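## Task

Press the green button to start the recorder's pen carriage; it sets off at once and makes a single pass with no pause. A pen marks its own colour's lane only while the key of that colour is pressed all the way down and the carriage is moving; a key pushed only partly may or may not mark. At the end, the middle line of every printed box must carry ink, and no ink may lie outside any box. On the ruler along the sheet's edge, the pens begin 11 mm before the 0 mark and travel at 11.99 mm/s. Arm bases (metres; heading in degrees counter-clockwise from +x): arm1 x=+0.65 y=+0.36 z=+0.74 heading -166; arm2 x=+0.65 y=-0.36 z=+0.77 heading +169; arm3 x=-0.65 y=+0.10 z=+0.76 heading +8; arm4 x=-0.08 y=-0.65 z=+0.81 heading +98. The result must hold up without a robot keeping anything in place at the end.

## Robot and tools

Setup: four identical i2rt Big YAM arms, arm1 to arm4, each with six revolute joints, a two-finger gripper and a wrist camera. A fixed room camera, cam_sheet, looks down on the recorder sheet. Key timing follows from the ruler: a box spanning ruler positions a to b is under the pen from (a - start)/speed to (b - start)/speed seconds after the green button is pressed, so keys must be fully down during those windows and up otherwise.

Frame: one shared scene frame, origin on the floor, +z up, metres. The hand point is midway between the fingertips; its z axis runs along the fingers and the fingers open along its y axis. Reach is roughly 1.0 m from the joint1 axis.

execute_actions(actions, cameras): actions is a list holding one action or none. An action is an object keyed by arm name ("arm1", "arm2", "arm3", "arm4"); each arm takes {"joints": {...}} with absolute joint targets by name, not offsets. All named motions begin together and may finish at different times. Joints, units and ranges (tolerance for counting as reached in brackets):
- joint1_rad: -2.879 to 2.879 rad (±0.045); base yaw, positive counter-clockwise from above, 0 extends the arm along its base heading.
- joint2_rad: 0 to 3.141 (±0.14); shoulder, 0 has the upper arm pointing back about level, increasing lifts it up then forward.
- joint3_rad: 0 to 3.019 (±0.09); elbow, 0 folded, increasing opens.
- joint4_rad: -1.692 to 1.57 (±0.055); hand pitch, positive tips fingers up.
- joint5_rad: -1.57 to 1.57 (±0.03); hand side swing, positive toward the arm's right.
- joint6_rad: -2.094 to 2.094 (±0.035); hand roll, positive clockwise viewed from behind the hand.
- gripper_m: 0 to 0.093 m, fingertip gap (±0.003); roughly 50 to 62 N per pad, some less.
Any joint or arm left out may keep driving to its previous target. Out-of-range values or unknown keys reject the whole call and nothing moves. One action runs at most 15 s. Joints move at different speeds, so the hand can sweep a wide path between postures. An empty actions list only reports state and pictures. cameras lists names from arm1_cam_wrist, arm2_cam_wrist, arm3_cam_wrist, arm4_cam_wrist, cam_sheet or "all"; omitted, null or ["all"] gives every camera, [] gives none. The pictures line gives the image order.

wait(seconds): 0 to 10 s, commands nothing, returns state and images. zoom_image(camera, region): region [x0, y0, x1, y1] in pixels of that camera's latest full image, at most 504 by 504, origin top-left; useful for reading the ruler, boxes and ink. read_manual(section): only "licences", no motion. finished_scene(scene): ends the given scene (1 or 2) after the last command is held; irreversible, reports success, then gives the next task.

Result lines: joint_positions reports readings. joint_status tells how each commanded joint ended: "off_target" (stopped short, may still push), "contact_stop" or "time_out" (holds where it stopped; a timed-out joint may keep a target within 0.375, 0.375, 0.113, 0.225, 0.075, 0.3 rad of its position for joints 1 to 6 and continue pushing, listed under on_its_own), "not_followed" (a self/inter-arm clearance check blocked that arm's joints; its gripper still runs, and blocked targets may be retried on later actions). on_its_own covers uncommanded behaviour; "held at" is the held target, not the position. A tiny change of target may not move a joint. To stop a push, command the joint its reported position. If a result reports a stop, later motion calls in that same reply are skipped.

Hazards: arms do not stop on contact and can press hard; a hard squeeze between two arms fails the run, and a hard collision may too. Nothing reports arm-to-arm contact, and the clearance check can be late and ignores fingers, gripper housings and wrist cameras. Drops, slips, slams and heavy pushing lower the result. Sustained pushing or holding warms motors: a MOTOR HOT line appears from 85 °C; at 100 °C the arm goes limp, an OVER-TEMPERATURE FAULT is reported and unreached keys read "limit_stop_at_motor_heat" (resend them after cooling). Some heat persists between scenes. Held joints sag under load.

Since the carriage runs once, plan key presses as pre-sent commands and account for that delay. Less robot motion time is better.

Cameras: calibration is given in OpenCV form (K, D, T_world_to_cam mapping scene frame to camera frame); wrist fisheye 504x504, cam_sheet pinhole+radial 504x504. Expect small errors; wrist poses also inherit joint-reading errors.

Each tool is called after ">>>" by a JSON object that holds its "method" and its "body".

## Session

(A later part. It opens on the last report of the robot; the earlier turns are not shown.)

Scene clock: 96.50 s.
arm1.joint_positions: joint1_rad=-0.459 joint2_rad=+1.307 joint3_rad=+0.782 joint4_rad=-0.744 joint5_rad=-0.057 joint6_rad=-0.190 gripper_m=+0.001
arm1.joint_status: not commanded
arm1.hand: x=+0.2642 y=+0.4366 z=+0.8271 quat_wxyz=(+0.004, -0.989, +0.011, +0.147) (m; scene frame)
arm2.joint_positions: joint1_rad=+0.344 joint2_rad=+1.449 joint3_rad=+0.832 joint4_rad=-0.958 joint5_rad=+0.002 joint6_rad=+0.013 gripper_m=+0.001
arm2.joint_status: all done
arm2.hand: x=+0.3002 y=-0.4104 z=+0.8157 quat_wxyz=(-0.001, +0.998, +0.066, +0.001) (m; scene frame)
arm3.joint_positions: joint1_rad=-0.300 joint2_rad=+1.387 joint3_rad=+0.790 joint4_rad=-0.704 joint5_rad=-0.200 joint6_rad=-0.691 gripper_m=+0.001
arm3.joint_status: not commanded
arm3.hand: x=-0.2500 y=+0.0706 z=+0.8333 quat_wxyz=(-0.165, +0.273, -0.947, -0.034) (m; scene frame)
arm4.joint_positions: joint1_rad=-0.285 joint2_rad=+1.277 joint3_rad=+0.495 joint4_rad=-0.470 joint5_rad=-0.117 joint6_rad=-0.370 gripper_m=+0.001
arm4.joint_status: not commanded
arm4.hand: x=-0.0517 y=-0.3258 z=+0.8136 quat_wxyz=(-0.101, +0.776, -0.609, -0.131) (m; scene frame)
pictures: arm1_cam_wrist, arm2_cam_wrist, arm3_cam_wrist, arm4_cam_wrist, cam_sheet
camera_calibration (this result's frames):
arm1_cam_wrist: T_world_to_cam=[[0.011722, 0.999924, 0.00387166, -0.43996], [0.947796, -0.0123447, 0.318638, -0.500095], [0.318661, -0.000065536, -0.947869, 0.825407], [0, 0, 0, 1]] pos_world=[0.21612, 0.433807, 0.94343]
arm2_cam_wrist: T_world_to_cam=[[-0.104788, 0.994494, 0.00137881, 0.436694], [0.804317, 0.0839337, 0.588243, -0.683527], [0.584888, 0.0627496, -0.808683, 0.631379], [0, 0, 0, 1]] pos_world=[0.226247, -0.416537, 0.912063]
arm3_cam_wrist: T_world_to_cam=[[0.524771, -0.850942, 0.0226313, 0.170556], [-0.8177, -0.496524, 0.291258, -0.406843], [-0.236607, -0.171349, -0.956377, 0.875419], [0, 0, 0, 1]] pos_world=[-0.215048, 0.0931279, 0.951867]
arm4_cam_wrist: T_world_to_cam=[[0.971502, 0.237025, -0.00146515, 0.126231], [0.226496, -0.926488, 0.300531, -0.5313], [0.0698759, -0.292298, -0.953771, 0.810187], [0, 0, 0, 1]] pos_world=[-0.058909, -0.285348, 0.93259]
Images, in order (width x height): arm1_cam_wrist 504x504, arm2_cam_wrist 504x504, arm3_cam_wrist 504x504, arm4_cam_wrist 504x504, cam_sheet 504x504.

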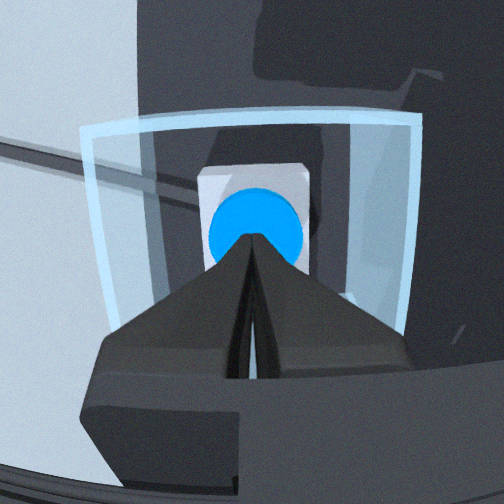

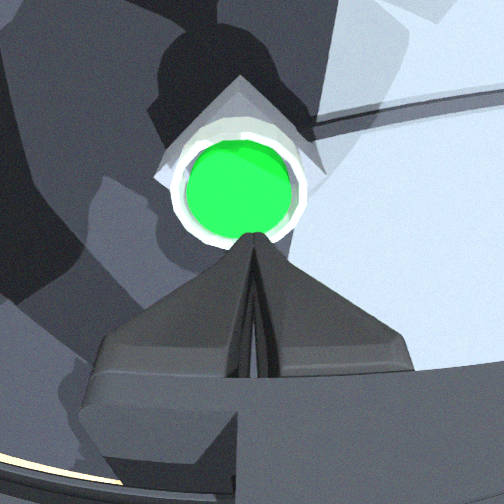

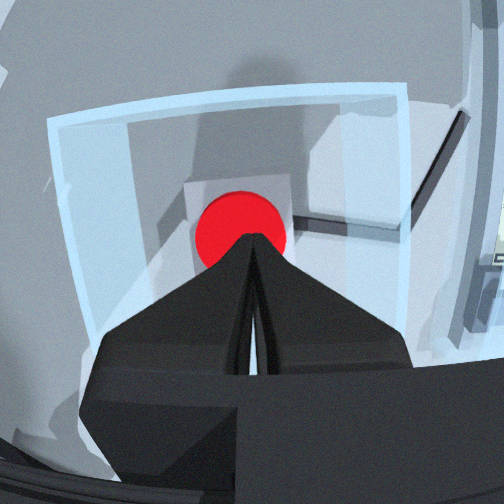

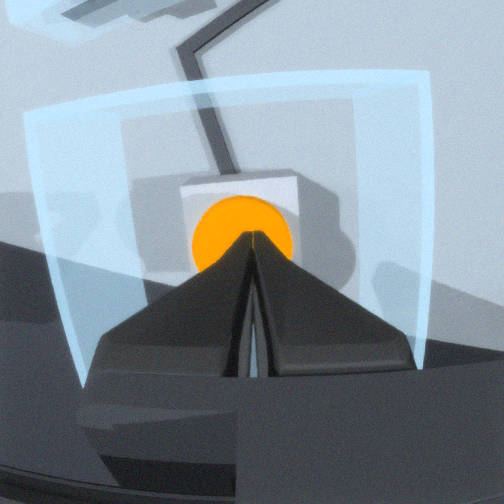

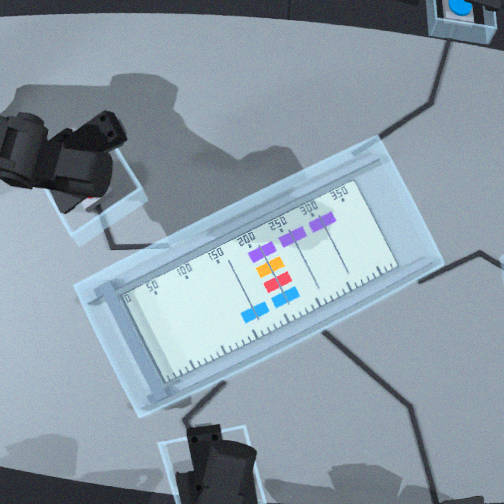

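>>> {"method": "execute_actions", "body": {"actions": [{"arm2":{"joints":{"joint1_rad":0.37,"joint4_rad":-0.905}}}], "cameras": ["arm2_cam_wrist"]}}

>>> {"method": "execute_actions", "body": {"actions": [{"arm2":{"joints":{"joint2_rad":1.63}}}], "cameras": ["arm2_cam_wrist","cam_sheet"]}}

>>> {"method": "execute_actions", "body": {"actions": [{"arm2":{"joints":{"joint2_rad":1.24}}}], "cameras": ["cam_sheet"]}}

>>> {"method": "execute_actions", "body": {"actions": [{"arm2":{"joints":{"joint1_rad":-0.76,"joint2_rad":1.22,"joint3_rad":0.765,"joint4_rad":-0.60,"joint5_rad":0.075,"joint6_rad":0.24}}}], "cameras": []}}

>>> {"method": "execute_actions", "body": {"actions": [{"arm2":{"joints":{"joint2_rad":1.41}}}], "cameras": ["arm2_cam_wrist"]}}

>>> {"method": "wait", "body": {"seconds": 9.1}}

>>> {"method": "execute_actions", "body": {"actions": [{"arm1":{"joints":{"joint2_rad":1.51}}}], "cameras": []}}

>>> {"method": "wait", "body": {"seconds": 0.75}}

>>> {"method": "execute_actions", "body": {"actions": [{"arm1":{"joints":{"joint2_rad":1.31}}}], "cameras": []}}

>>> {"method": "wait", "body": {"seconds": 1.42}}

>>> {"method": "execute_actions", "body": {"actions": [{"arm1":{"joints":{"joint2_rad":1.51}},"arm2":{"joints":{"joint2_rad":1.59}},"arm3":{"joints":{"joint2_rad":1.59}},"arm4":{"joints":{"joint2_rad":1.48}}}], "cameras": []}}

>>> {"method": "wait", "body": {"seconds": 0.75}}

>>> {"method": "execute_actions", "body": {"actions": [{"arm1":{"joints":{"joint2_rad":1.31}},"arm2":{"joints":{"joint2_rad":1.41}},"arm3":{"joints":{"joint2_rad":1.40}},"arm4":{"joints":{"joint2_rad":1.28}}}], "cameras": []}}

>>> {"method": "wait", "body": {"seconds": 1.42}}

>>> {"method": "execute_actions", "body": {"actions": [{"arm2":{"joints":{"joint2_rad":1.59}}}], "cameras": []}}

>>> {"method": "wait", "body": {"seconds": 0.75}}

>>> {"method": "execute_actions", "body": {"actions": [{"arm2":{"joints":{"joint2_rad":1.41}}}], "cameras": []}}

>>> {"method": "wait", "body": {"seconds": 1.45}}

>>> {"method": "execute_actions", "body": {"actions": [{"arm2":{"joints":{"joint2_rad":1.59}}}], "cameras": []}}

>>> {"method": "wait", "body": {"seconds": 0.75}}

>>> {"method": "execute_actions", "body": {"actions": [{"arm2":{"joints":{"joint2_rad":1.41}}}], "cameras": ["cam_sheet"]}}

Scene clock: 112.57 s.
arm1.joint_positions: joint1_rad=-0.459 joint2_rad=+1.307 joint3_rad=+0.782 joint4_rad=-0.744 joint5_rad=-0.057 joint6_rad=-0.190 gripper_m=+0.001
arm1.joint_status: not commanded
arm1.hand: x=+0.2642 y=+0.4366 z=+0.8271 quat_wxyz=(+0.004, -0.989, +0.011, +0.147) (m; scene frame)
arm2.joint_positions: joint1_rad=+0.363 joint2_rad=+1.449 joint3_rad=+0.832 joint4_rad=-0.914 joint5_rad=+0.002 joint6_rad=+0.013 gripper_m=+0.001
arm2.joint_status: all done
arm2.hand: x=+0.2907 y=-0.4187 z=+0.8159 quat_wxyz=(+0.001, +0.997, +0.076, -0.021) (m; scene frame)
arm3.joint_positions: joint1_rad=-0.300 joint2_rad=+1.387 joint3_rad=+0.790 joint4_rad=-0.704 joint5_rad=-0.200 joint6_rad=-0.691 gripper_m=+0.001
arm3.joint_status: not commanded
arm3.hand: x=-0.2500 y=+0.0706 z=+0.8333 quat_wxyz=(-0.165, +0.273, -0.947, -0.034) (m; scene frame)
arm4.joint_positions: joint1_rad=-0.285 joint2_rad=+1.277 joint3_rad=+0.495 joint4_rad=-0.470 joint5_rad=-0.117 joint6_rad=-0.370 gripper_m=+0.001
arm4.joint_status: not commanded
arm4.hand: x=-0.0517 y=-0.3258 z=+0.8136 quat_wxyz=(-0.101, +0.776, -0.609, -0.131) (m; scene frame)
pictures: arm2_cam_wrist
camera_calibration (this result's frames):
arm2_cam_wrist: T_world_to_cam=[[-0.123341, 0.992364, -0.000318659, 0.449813], [0.827088, 0.102976, 0.55256, -0.644807], [0.548373, 0.0678897, -0.833473, 0.670638], [0, 0, 0, 1]] pos_world=[0.221033, -0.425508, 0.915397]
Images, in order (width x height): arm2_cam_wrist 504x504.

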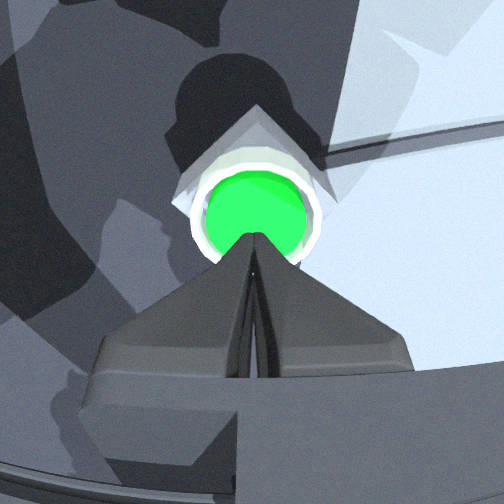

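Scene clock: 113.37 s.
arm1.joint_positions: joint1_rad=-0.459 joint2_rad=+1.307 joint3_rad=+0.782 joint4_rad=-0.744 joint5_rad=-0.057 joint6_rad=-0.190 gripper_m=+0.001
arm1.joint_status: not commanded
arm1.hand: x=+0.2642 y=+0.4366 z=+0.8271 quat_wxyz=(+0.004, -0.989, +0.011, +0.147) (m; scene frame)
arm2.joint_positions: joint1_rad=+0.363 joint2_rad=+1.583 joint3_rad=+0.852 joint4_rad=-0.913 joint5_rad=+0.002 joint6_rad=+0.013 gripper_m=+0.001
arm2.joint_status: all done
arm2.hand: x=+0.2941 y=-0.4181 z=+0.7765 quat_wxyz=(-0.004, +0.997, +0.076, +0.035) (m; scene frame)
arm3.joint_positions: joint1_rad=-0.300 joint2_rad=+1.387 joint3_rad=+0.790 joint4_rad=-0.704 joint5_rad=-0.200 joint6_rad=-0.691 gripper_m=+0.001
arm3.joint_status: not commanded
arm3.hand: x=-0.2500 y=+0.0706 z=+0.8333 quat_wxyz=(-0.165, +0.273, -0.947, -0.034) (m; scene frame)
arm4.joint_positions: joint1_rad=-0.285 joint2_rad=+1.277 joint3_rad=+0.495 joint4_rad=-0.470 joint5_rad=-0.117 joint6_rad=-0.370 gripper_m=+0.001
arm4.joint_status: not commanded
arm4.hand: x=-0.0517 y=-0.3258 z=+0.8136 quat_wxyz=(-0.101, +0.776, -0.609, -0.131) (m; scene frame)
pictures: arm2_cam_wrist, cam_sheet
camera_calibration (this result's frames):
arm2_cam_wrist: T_world_to_cam=[[-0.123536, 0.992331, 0.00419008, 0.446196], [0.761158, 0.092046, 0.642002, -0.680506], [0.636693, 0.0824995, -0.766692, 0.564121], [0, 0, 0, 1]] pos_world=[0.213922, -0.426677, 0.867523]
Images, in order (width x height): arm2_cam_wrist 504x504, cam_sheet 504x504.

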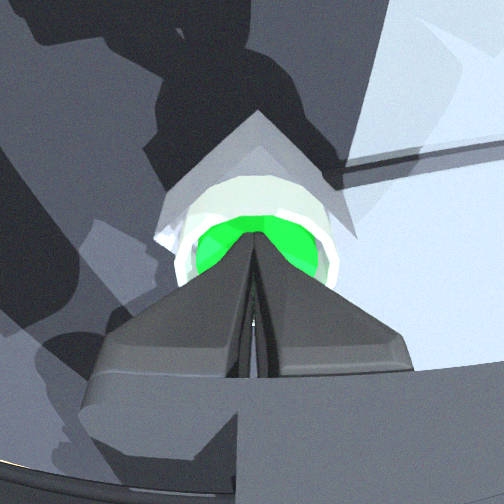

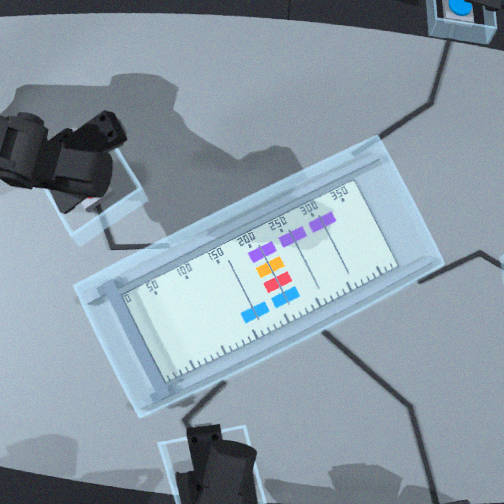

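Scene clock: 114.63 s.
arm1.joint_positions: joint1_rad=-0.459 joint2_rad=+1.307 joint3_rad=+0.782 joint4_rad=-0.744 joint5_rad=-0.057 joint6_rad=-0.190 gripper_m=+0.001
arm1.joint_status: not commanded
arm1.hand: x=+0.2642 y=+0.4366 z=+0.8271 quat_wxyz=(+0.004, -0.989, +0.011, +0.147) (m; scene frame)
arm2.joint_positions: joint1_rad=+0.363 joint2_rad=+1.231 joint3_rad=+0.832 joint4_rad=-0.911 joint5_rad=+0.002 joint6_rad=+0.013 gripper_m=+0.001
arm2.joint_status: all done
arm2.hand: x=+0.2803 y=-0.4204 z=+0.8924 quat_wxyz=(+0.011, +0.988, +0.075, -0.131) (m; scene frame)
arm3.joint_positions: joint1_rad=-0.300 joint2_rad=+1.387 joint3_rad=+0.790 joint4_rad=-0.704 joint5_rad=-0.200 joint6_rad=-0.691 gripper_m=+0.001
arm3.joint_status: not commanded
arm3.hand: x=-0.2500 y=+0.0706 z=+0.8333 quat_wxyz=(-0.165, +0.273, -0.947, -0.034) (m; scene frame)
arm4.joint_positions: joint1_rad=-0.285 joint2_rad=+1.277 joint3_rad=+0.495 joint4_rad=-0.470 joint5_rad=-0.117 joint6_rad=-0.370 gripper_m=+0.001
arm4.joint_status: not commanded
arm4.hand: x=-0.0517 y=-0.3258 z=+0.8136 quat_wxyz=(-0.101, +0.776, -0.609, -0.131) (m; scene frame)
pictures: cam_sheet
Images, in order (width x height): cam_sheet 504x504.

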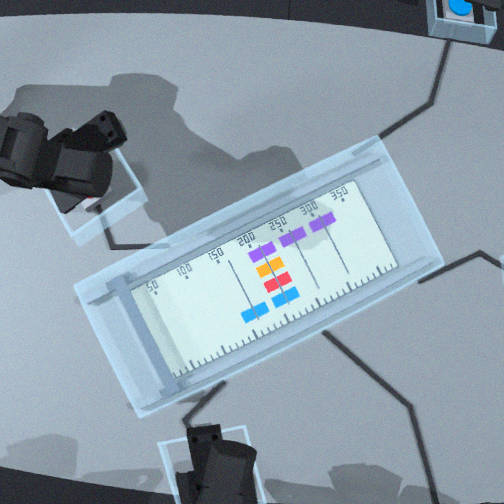

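Scene clock: 116.20 s.
arm1.joint_positions: joint1_rad=-0.459 joint2_rad=+1.307 joint3_rad=+0.782 joint4_rad=-0.744 joint5_rad=-0.057 joint6_rad=-0.190 gripper_m=+0.001
arm1.joint_status: not commanded
arm1.hand: x=+0.2642 y=+0.4366 z=+0.8271 quat_wxyz=(+0.004, -0.989, +0.011, +0.147) (m; scene frame)
arm2.joint_positions: joint1_rad=-0.759 joint2_rad=+1.225 joint3_rad=+0.757 joint4_rad=-0.609 joint5_rad=+0.073 joint6_rad=+0.227 gripper_m=+0.001
arm2.joint_status: all done
arm2.hand: x=+0.4227 y=-0.0132 z=+0.8889 quat_wxyz=(-0.119, +0.798, -0.549, -0.217) (m; scene frame)
arm3.joint_positions: joint1_rad=-0.300 joint2_rad=+1.387 joint3_rad=+0.790 joint4_rad=-0.704 joint5_rad=-0.200 joint6_rad=-0.691 gripper_m=+0.001
arm3.joint_status: not commanded
arm3.hand: x=-0.2500 y=+0.0706 z=+0.8333 quat_wxyz=(-0.165, +0.273, -0.947, -0.034) (m; scene frame)
arm4.joint_positions: joint1_rad=-0.285 joint2_rad=+1.277 joint3_rad=+0.495 joint4_rad=-0.470 joint5_rad=-0.117 joint6_rad=-0.370 gripper_m=+0.001
arm4.joint_status: not commanded
arm4.hand: x=-0.0517 y=-0.3258 z=+0.8136 quat_wxyz=(-0.101, +0.776, -0.609, -0.131) (m; scene frame)
pictures: none
No camera images: the call's "cameras" was empty. Leave "cameras" out to get every camera's image.

Scene clock: 117.20 s.
arm1.joint_positions: joint1_rad=-0.459 joint2_rad=+1.307 joint3_rad=+0.782 joint4_rad=-0.744 joint5_rad=-0.057 joint6_rad=-0.190 gripper_m=+0.001
arm1.joint_status: not commanded
arm1.hand: x=+0.2642 y=+0.4366 z=+0.8271 quat_wxyz=(+0.004, -0.989, +0.011, +0.147) (m; scene frame)
arm2.joint_positions: joint1_rad=-0.759 joint2_rad=+1.419 joint3_rad=+0.757 joint4_rad=-0.609 joint5_rad=+0.073 joint6_rad=+0.227 gripper_m=+0.001
arm2.joint_status: all done
arm2.hand: x=+0.4277 y=-0.0207 z=+0.8136 quat_wxyz=(-0.086, +0.816, -0.557, -0.128) (m; scene frame)
arm3.joint_positions: joint1_rad=-0.300 joint2_rad=+1.387 joint3_rad=+0.790 joint4_rad=-0.704 joint5_rad=-0.200 joint6_rad=-0.691 gripper_m=+0.001
arm3.joint_status: not commanded
arm3.hand: x=-0.2500 y=+0.0706 z=+0.8333 quat_wxyz=(-0.165, +0.273, -0.947, -0.034) (m; scene frame)
arm4.joint_positions: joint1_rad=-0.285 joint2_rad=+1.277 joint3_rad=+0.495 joint4_rad=-0.470 joint5_rad=-0.117 joint6_rad=-0.370 gripper_m=+0.001
arm4.joint_status: not commanded
arm4.hand: x=-0.0517 y=-0.3258 z=+0.8136 quat_wxyz=(-0.101, +0.776, -0.609, -0.131) (m; scene frame)
pictures: arm2_cam_wrist
camera_calibration (this result's frames):
arm2_cam_wrist: T_world_to_cam=[[0.94013, 0.340645, -0.010784, -0.388032], [0.32678, -0.891973, 0.31241, -0.409093], [0.096802, -0.29723, -0.949886, 0.846829], [0, 0, 0, 1]] pos_world=[0.416509, 0.0189844, 0.928011]
Images, in order (width x height): arm2_cam_wrist 504x504.

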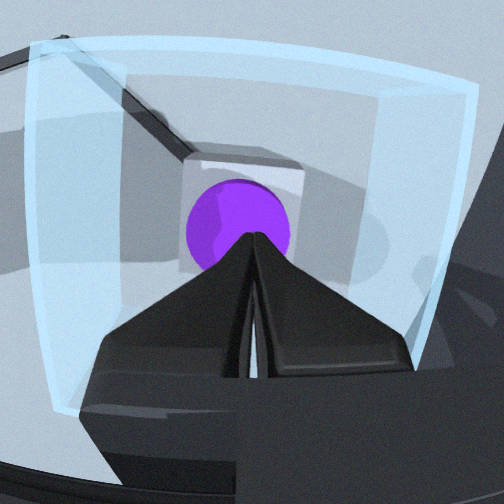

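Scene clock: 126.30 s.
arm1.joint_positions: joint1_rad=-0.459 joint2_rad=+1.307 joint3_rad=+0.782 joint4_rad=-0.744 joint5_rad=-0.057 joint6_rad=-0.190 gripper_m=+0.001
arm1.joint_status: not commanded
arm1.hand: x=+0.2642 y=+0.4366 z=+0.8271 quat_wxyz=(+0.004, -0.989, +0.011, +0.147) (m; scene frame)
arm2.joint_positions: joint1_rad=-0.759 joint2_rad=+1.419 joint3_rad=+0.757 joint4_rad=-0.609 joint5_rad=+0.073 joint6_rad=+0.227 gripper_m=+0.001
arm2.joint_status: all done
arm2.hand: x=+0.4277 y=-0.0207 z=+0.8136 quat_wxyz=(-0.086, +0.816, -0.557, -0.128) (m; scene frame)
arm3.joint_positions: joint1_rad=-0.300 joint2_rad=+1.387 joint3_rad=+0.790 joint4_rad=-0.704 joint5_rad=-0.200 joint6_rad=-0.691 gripper_m=+0.001
arm3.joint_status: not commanded
arm3.hand: x=-0.2500 y=+0.0706 z=+0.8333 quat_wxyz=(-0.165, +0.273, -0.947, -0.034) (m; scene frame)
arm4.joint_positions: joint1_rad=-0.285 joint2_rad=+1.277 joint3_rad=+0.495 joint4_rad=-0.470 joint5_rad=-0.117 joint6_rad=-0.370 gripper_m=+0.001
arm4.joint_status: not commanded
arm4.hand: x=-0.0517 y=-0.3258 z=+0.8136 quat_wxyz=(-0.101, +0.776, -0.609, -0.131) (m; scene frame)
wait: 9.10 s; at rest by 0.27 s
pictures: arm1_cam_wrist, arm2_cam_wrist, arm3_cam_wrist, arm4_cam_wrist, cam_sheet
camera_calibration (this result's frames):
arm1_cam_wrist: T_world_to_cam=[[0.011722, 0.999924, 0.00387166, -0.43996], [0.947796, -0.0123447, 0.318638, -0.500095], [0.318661, -0.000065536, -0.947869, 0.825407], [0, 0, 0, 1]] pos_world=[0.21612, 0.433807, 0.94343]
arm2_cam_wrist: T_world_to_cam=[[0.94013, 0.340645, -0.010784, -0.388032], [0.32678, -0.891973, 0.31241, -0.409093], [0.096802, -0.29723, -0.949886, 0.846829], [0, 0, 0, 1]] pos_world=[0.416509, 0.0189844, 0.928011]
arm3_cam_wrist: T_world_to_cam=[[0.524771, -0.850942, 0.0226313, 0.170556], [-0.8177, -0.496524, 0.291258, -0.406843], [-0.236607, -0.171349, -0.956377, 0.875419], [0, 0, 0, 1]] pos_world=[-0.215048, 0.0931279, 0.951867]
arm4_cam_wrist: T_world_to_cam=[[0.971502, 0.237025, -0.00146515, 0.126231], [0.226496, -0.926488, 0.300531, -0.5313], [0.0698759, -0.292298, -0.953771, 0.810187], [0, 0, 0, 1]] pos_world=[-0.058909, -0.285348, 0.93259]
Images, in order (width x height): arm1_cam_wrist 504x504, arm2_cam_wrist 504x504, arm3_cam_wrist 504x504, arm4_cam_wrist 504x504, cam_sheet 504x504.

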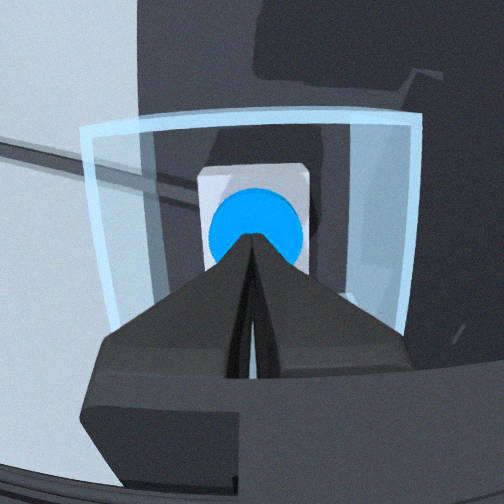

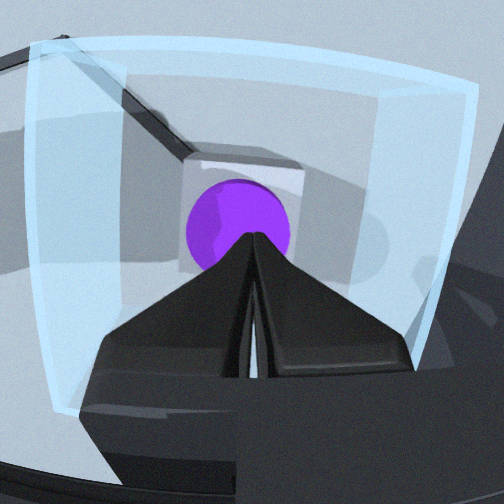

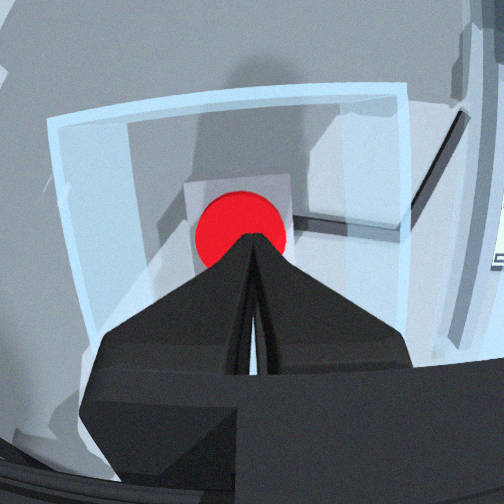

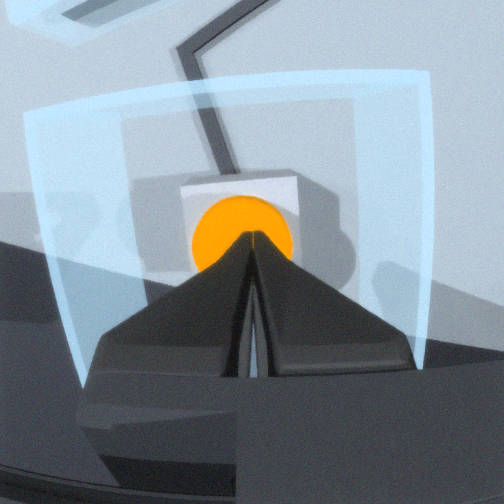

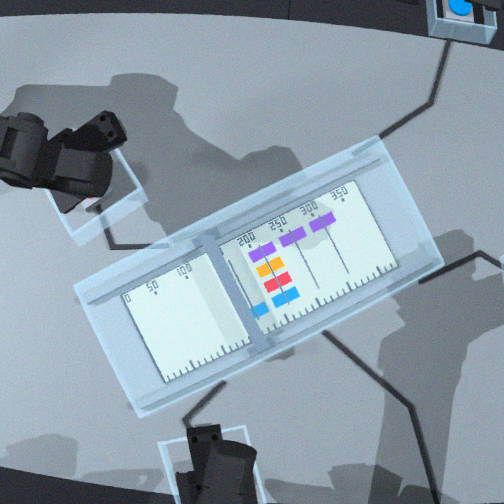

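Scene clock: 127.17 s.
arm1.joint_positions: joint1_rad=-0.459 joint2_rad=+1.454 joint3_rad=+0.796 joint4_rad=-0.746 joint5_rad=-0.059 joint6_rad=-0.191 gripper_m=+0.000
arm1.joint_status: all done
arm1.hand: x=+0.2688 y=+0.4357 z=+0.7782 quat_wxyz=(-0.010, -0.997, +0.013, +0.081) (m; scene frame)
arm2.joint_positions: joint1_rad=-0.759 joint2_rad=+1.419 joint3_rad=+0.757 joint4_rad=-0.609 joint5_rad=+0.073 joint6_rad=+0.227 gripper_m=+0.001
arm2.joint_status: not commanded
arm2.hand: x=+0.4277 y=-0.0207 z=+0.8136 quat_wxyz=(-0.086, +0.816, -0.557, -0.128) (m; scene frame)
arm3.joint_positions: joint1_rad=-0.300 joint2_rad=+1.387 joint3_rad=+0.790 joint4_rad=-0.704 joint5_rad=-0.200 joint6_rad=-0.691 gripper_m=+0.001
arm3.joint_status: not commanded
arm3.hand: x=-0.2500 y=+0.0706 z=+0.8333 quat_wxyz=(-0.165, +0.273, -0.947, -0.034) (m; scene frame)
arm4.joint_positions: joint1_rad=-0.285 joint2_rad=+1.277 joint3_rad=+0.495 joint4_rad=-0.470 joint5_rad=-0.117 joint6_rad=-0.370 gripper_m=+0.001
arm4.joint_status: not commanded
arm4.hand: x=-0.0517 y=-0.3258 z=+0.8136 quat_wxyz=(-0.101, +0.776, -0.609, -0.131) (m; scene frame)
pictures: none
No camera images: the call's "cameras" was empty. Leave "cameras" out to get every camera's image.

Scene clock: 127.93 s.
arm1.joint_positions: joint1_rad=-0.459 joint2_rad=+1.454 joint3_rad=+0.796 joint4_rad=-0.746 joint5_rad=-0.059 joint6_rad=-0.191 gripper_m=+0.000
arm1.joint_status: all done
arm1.hand: x=+0.2688 y=+0.4357 z=+0.7782 quat_wxyz=(-0.010, -0.997, +0.013, +0.081) (m; scene frame)
arm2.joint_positions: joint1_rad=-0.759 joint2_rad=+1.419 joint3_rad=+0.757 joint4_rad=-0.609 joint5_rad=+0.073 joint6_rad=+0.227 gripper_m=+0.001
arm2.joint_status: not commanded
arm2.hand: x=+0.4277 y=-0.0207 z=+0.8136 quat_wxyz=(-0.086, +0.816, -0.557, -0.128) (m; scene frame)
arm3.joint_positions: joint1_rad=-0.300 joint2_rad=+1.387 joint3_rad=+0.790 joint4_rad=-0.704 joint5_rad=-0.200 joint6_rad=-0.691 gripper_m=+0.001
arm3.joint_status: not commanded
arm3.hand: x=-0.2500 y=+0.0706 z=+0.8333 quat_wxyz=(-0.165, +0.273, -0.947, -0.034) (m; scene frame)
arm4.joint_positions: joint1_rad=-0.285 joint2_rad=+1.277 joint3_rad=+0.495 joint4_rad=-0.470 joint5_rad=-0.117 joint6_rad=-0.370 gripper_m=+0.001
arm4.joint_status: not commanded
arm4.hand: x=-0.0517 y=-0.3258 z=+0.8136 quat_wxyz=(-0.101, +0.776, -0.609, -0.131) (m; scene frame)
wait: 0.77 s; at rest by 0.27 s
pictures: arm1_cam_wrist, arm2_cam_wrist, arm3_cam_wrist, arm4_cam_wrist, cam_sheet
camera_calibration (this result's frames):
arm1_cam_wrist: T_world_to_cam=[[0.0135334, 0.999585, -0.0254189, -0.416495], [0.89801, -0.000969939, 0.439974, -0.574848], [0.439767, -0.0287808, -0.897651, 0.718447], [0, 0, 0, 1]] pos_world=[0.205907, 0.436443, 0.887246]
arm2_cam_wrist: T_world_to_cam=[[0.94013, 0.340645, -0.010784, -0.388032], [0.32678, -0.891973, 0.31241, -0.409093], [0.096802, -0.29723, -0.949886, 0.846829], [0, 0, 0, 1]] pos_world=[0.416509, 0.0189844, 0.928011]
arm3_cam_wrist: T_world_to_cam=[[0.524771, -0.850942, 0.0226313, 0.170556], [-0.8177, -0.496524, 0.291258, -0.406843], [-0.236607, -0.171349, -0.956377, 0.875419], [0, 0, 0, 1]] pos_world=[-0.215048, 0.0931279, 0.951867]
arm4_cam_wrist: T_world_to_cam=[[0.971502, 0.237025, -0.00146515, 0.126231], [0.226496, -0.926488, 0.300531, -0.5313], [0.0698759, -0.292298, -0.953771, 0.810187], [0, 0, 0, 1]] pos_world=[-0.058909, -0.285348, 0.93259]
Images, in order (width x height): arm1_cam_wrist 504x504, arm2_cam_wrist 504x504, arm3_cam_wrist 504x504, arm4_cam_wrist 504x504, cam_sheet 504x504.

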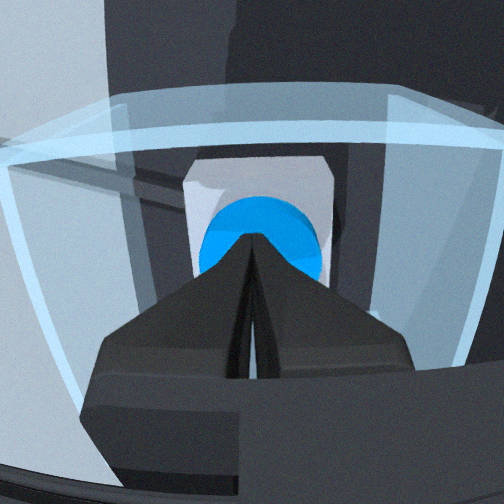

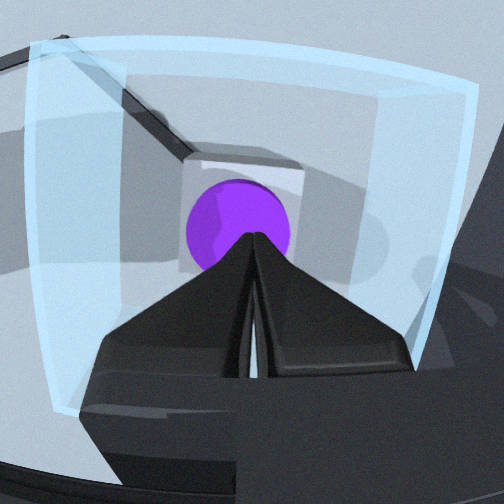

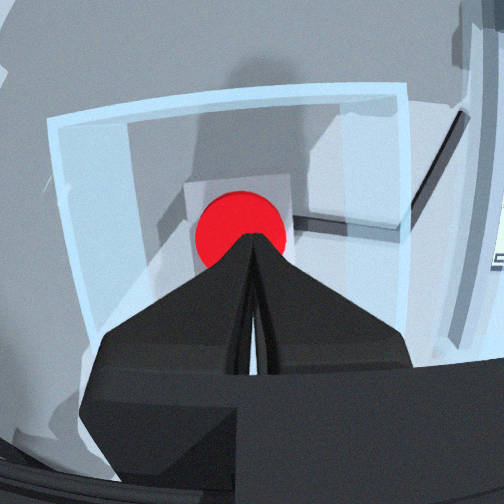

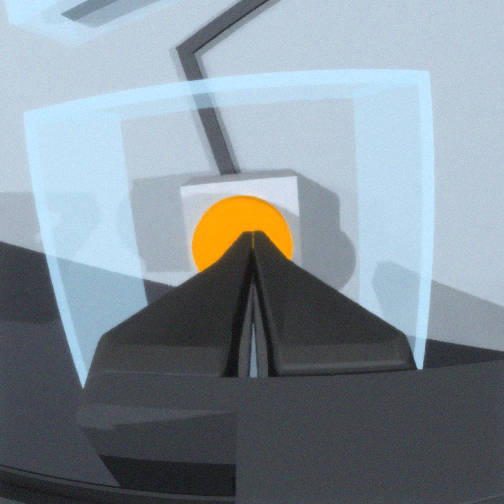

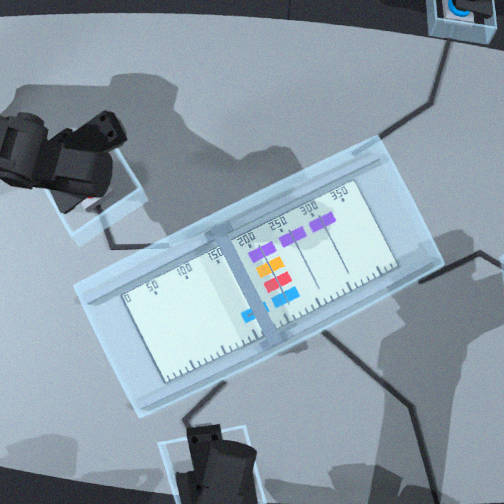

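Scene clock: 129.00 s.
arm1.joint_positions: joint1_rad=-0.459 joint2_rad=+1.307 joint3_rad=+0.783 joint4_rad=-0.746 joint5_rad=-0.059 joint6_rad=-0.191 gripper_m=+0.000
arm1.joint_status: all done
arm1.hand: x=+0.2644 y=+0.4364 z=+0.8271 quat_wxyz=(+0.003, -0.989, +0.011, +0.146) (m; scene frame)
arm2.joint_positions: joint1_rad=-0.759 joint2_rad=+1.419 joint3_rad=+0.757 joint4_rad=-0.609 joint5_rad=+0.073 joint6_rad=+0.227 gripper_m=+0.001
arm2.joint_status: not commanded
arm2.hand: x=+0.4277 y=-0.0207 z=+0.8136 quat_wxyz=(-0.086, +0.816, -0.557, -0.128) (m; scene frame)
arm3.joint_positions: joint1_rad=-0.300 joint2_rad=+1.387 joint3_rad=+0.790 joint4_rad=-0.704 joint5_rad=-0.200 joint6_rad=-0.691 gripper_m=+0.001
arm3.joint_status: not commanded
arm3.hand: x=-0.2500 y=+0.0706 z=+0.8333 quat_wxyz=(-0.165, +0.273, -0.947, -0.034) (m; scene frame)
arm4.joint_positions: joint1_rad=-0.285 joint2_rad=+1.277 joint3_rad=+0.495 joint4_rad=-0.470 joint5_rad=-0.117 joint6_rad=-0.370 gripper_m=+0.001
arm4.joint_status: not commanded
arm4.hand: x=-0.0517 y=-0.3258 z=+0.8136 quat_wxyz=(-0.101, +0.776, -0.609, -0.131) (m; scene frame)
pictures: none
No camera images: the call's "cameras" was empty. Leave "cameras" out to get every camera's image.

Scene clock: 130.43 s.
arm1.joint_positions: joint1_rad=-0.459 joint2_rad=+1.307 joint3_rad=+0.783 joint4_rad=-0.746 joint5_rad=-0.059 joint6_rad=-0.191 gripper_m=+0.000
arm1.joint_status: all done
arm1.hand: x=+0.2644 y=+0.4364 z=+0.8271 quat_wxyz=(+0.003, -0.989, +0.011, +0.146) (m; scene frame)
arm2.joint_positions: joint1_rad=-0.759 joint2_rad=+1.419 joint3_rad=+0.757 joint4_rad=-0.609 joint5_rad=+0.073 joint6_rad=+0.227 gripper_m=+0.001
arm2.joint_status: not commanded
arm2.hand: x=+0.4277 y=-0.0207 z=+0.8136 quat_wxyz=(-0.086, +0.816, -0.557, -0.128) (m; scene frame)
arm3.joint_positions: joint1_rad=-0.300 joint2_rad=+1.387 joint3_rad=+0.790 joint4_rad=-0.704 joint5_rad=-0.200 joint6_rad=-0.691 gripper_m=+0.001
arm3.joint_status: not commanded
arm3.hand: x=-0.2500 y=+0.0706 z=+0.8333 quat_wxyz=(-0.165, +0.273, -0.947, -0.034) (m; scene frame)
arm4.joint_positions: joint1_rad=-0.285 joint2_rad=+1.277 joint3_rad=+0.495 joint4_rad=-0.470 joint5_rad=-0.117 joint6_rad=-0.370 gripper_m=+0.001
arm4.joint_status: not commanded
arm4.hand: x=-0.0517 y=-0.3258 z=+0.8136 quat_wxyz=(-0.101, +0.776, -0.609, -0.131) (m; scene frame)
wait: 1.43 s; at rest by 0.27 s
pictures: arm1_cam_wrist, arm2_cam_wrist, arm3_cam_wrist, arm4_cam_wrist, cam_sheet
camera_calibration (this result's frames):
arm1_cam_wrist: T_world_to_cam=[[0.0113076, 0.999934, 0.00223839, -0.438335], [0.947427, -0.0114296, 0.319769, -0.501585], [0.319774, -0.0014951, -0.947493, 0.825376], [0, 0, 0, 1]] pos_world=[0.216238, 0.433807, 0.94341]
arm2_cam_wrist: T_world_to_cam=[[0.94013, 0.340645, -0.010784, -0.388032], [0.32678, -0.891973, 0.31241, -0.409093], [0.096802, -0.29723, -0.949886, 0.846829], [0, 0, 0, 1]] pos_world=[0.416509, 0.0189844, 0.928011]
arm3_cam_wrist: T_world_to_cam=[[0.524771, -0.850942, 0.0226313, 0.170556], [-0.8177, -0.496524, 0.291258, -0.406843], [-0.236607, -0.171349, -0.956377, 0.875419], [0, 0, 0, 1]] pos_world=[-0.215048, 0.0931279, 0.951867]
arm4_cam_wrist: T_world_to_cam=[[0.971502, 0.237025, -0.00146515, 0.126231], [0.226496, -0.926488, 0.300531, -0.5313], [0.0698759, -0.292298, -0.953771, 0.810187], [0, 0, 0, 1]] pos_world=[-0.058909, -0.285348, 0.93259]
Images, in order (width x height): arm1_cam_wrist 504x504, arm2_cam_wrist 504x504, arm3_cam_wrist 504x504, arm4_cam_wrist 504x504, cam_sheet 504x504.

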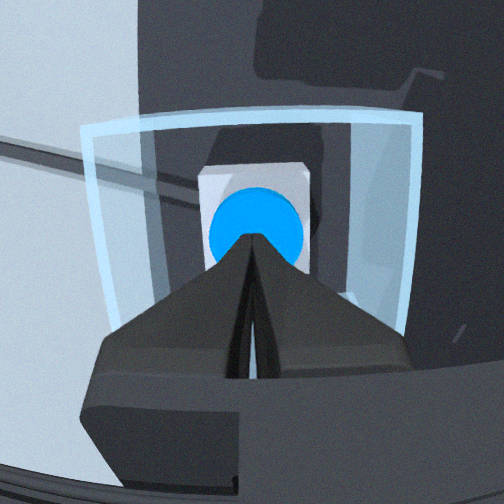

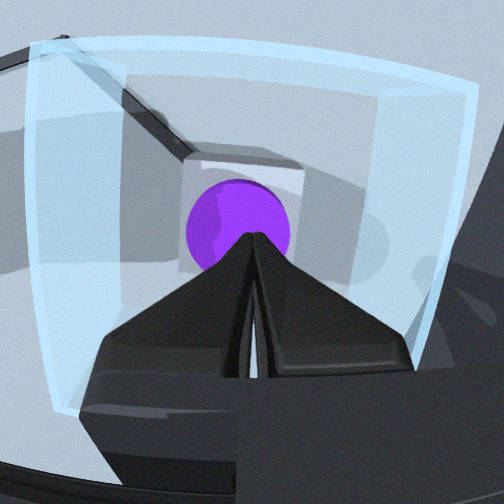

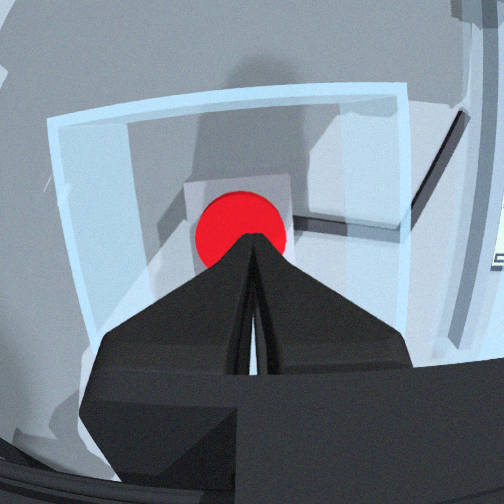

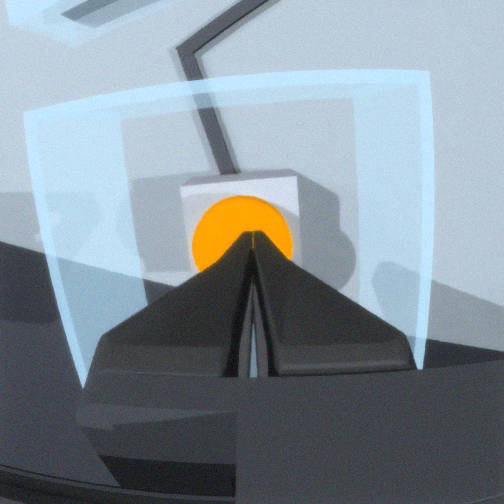

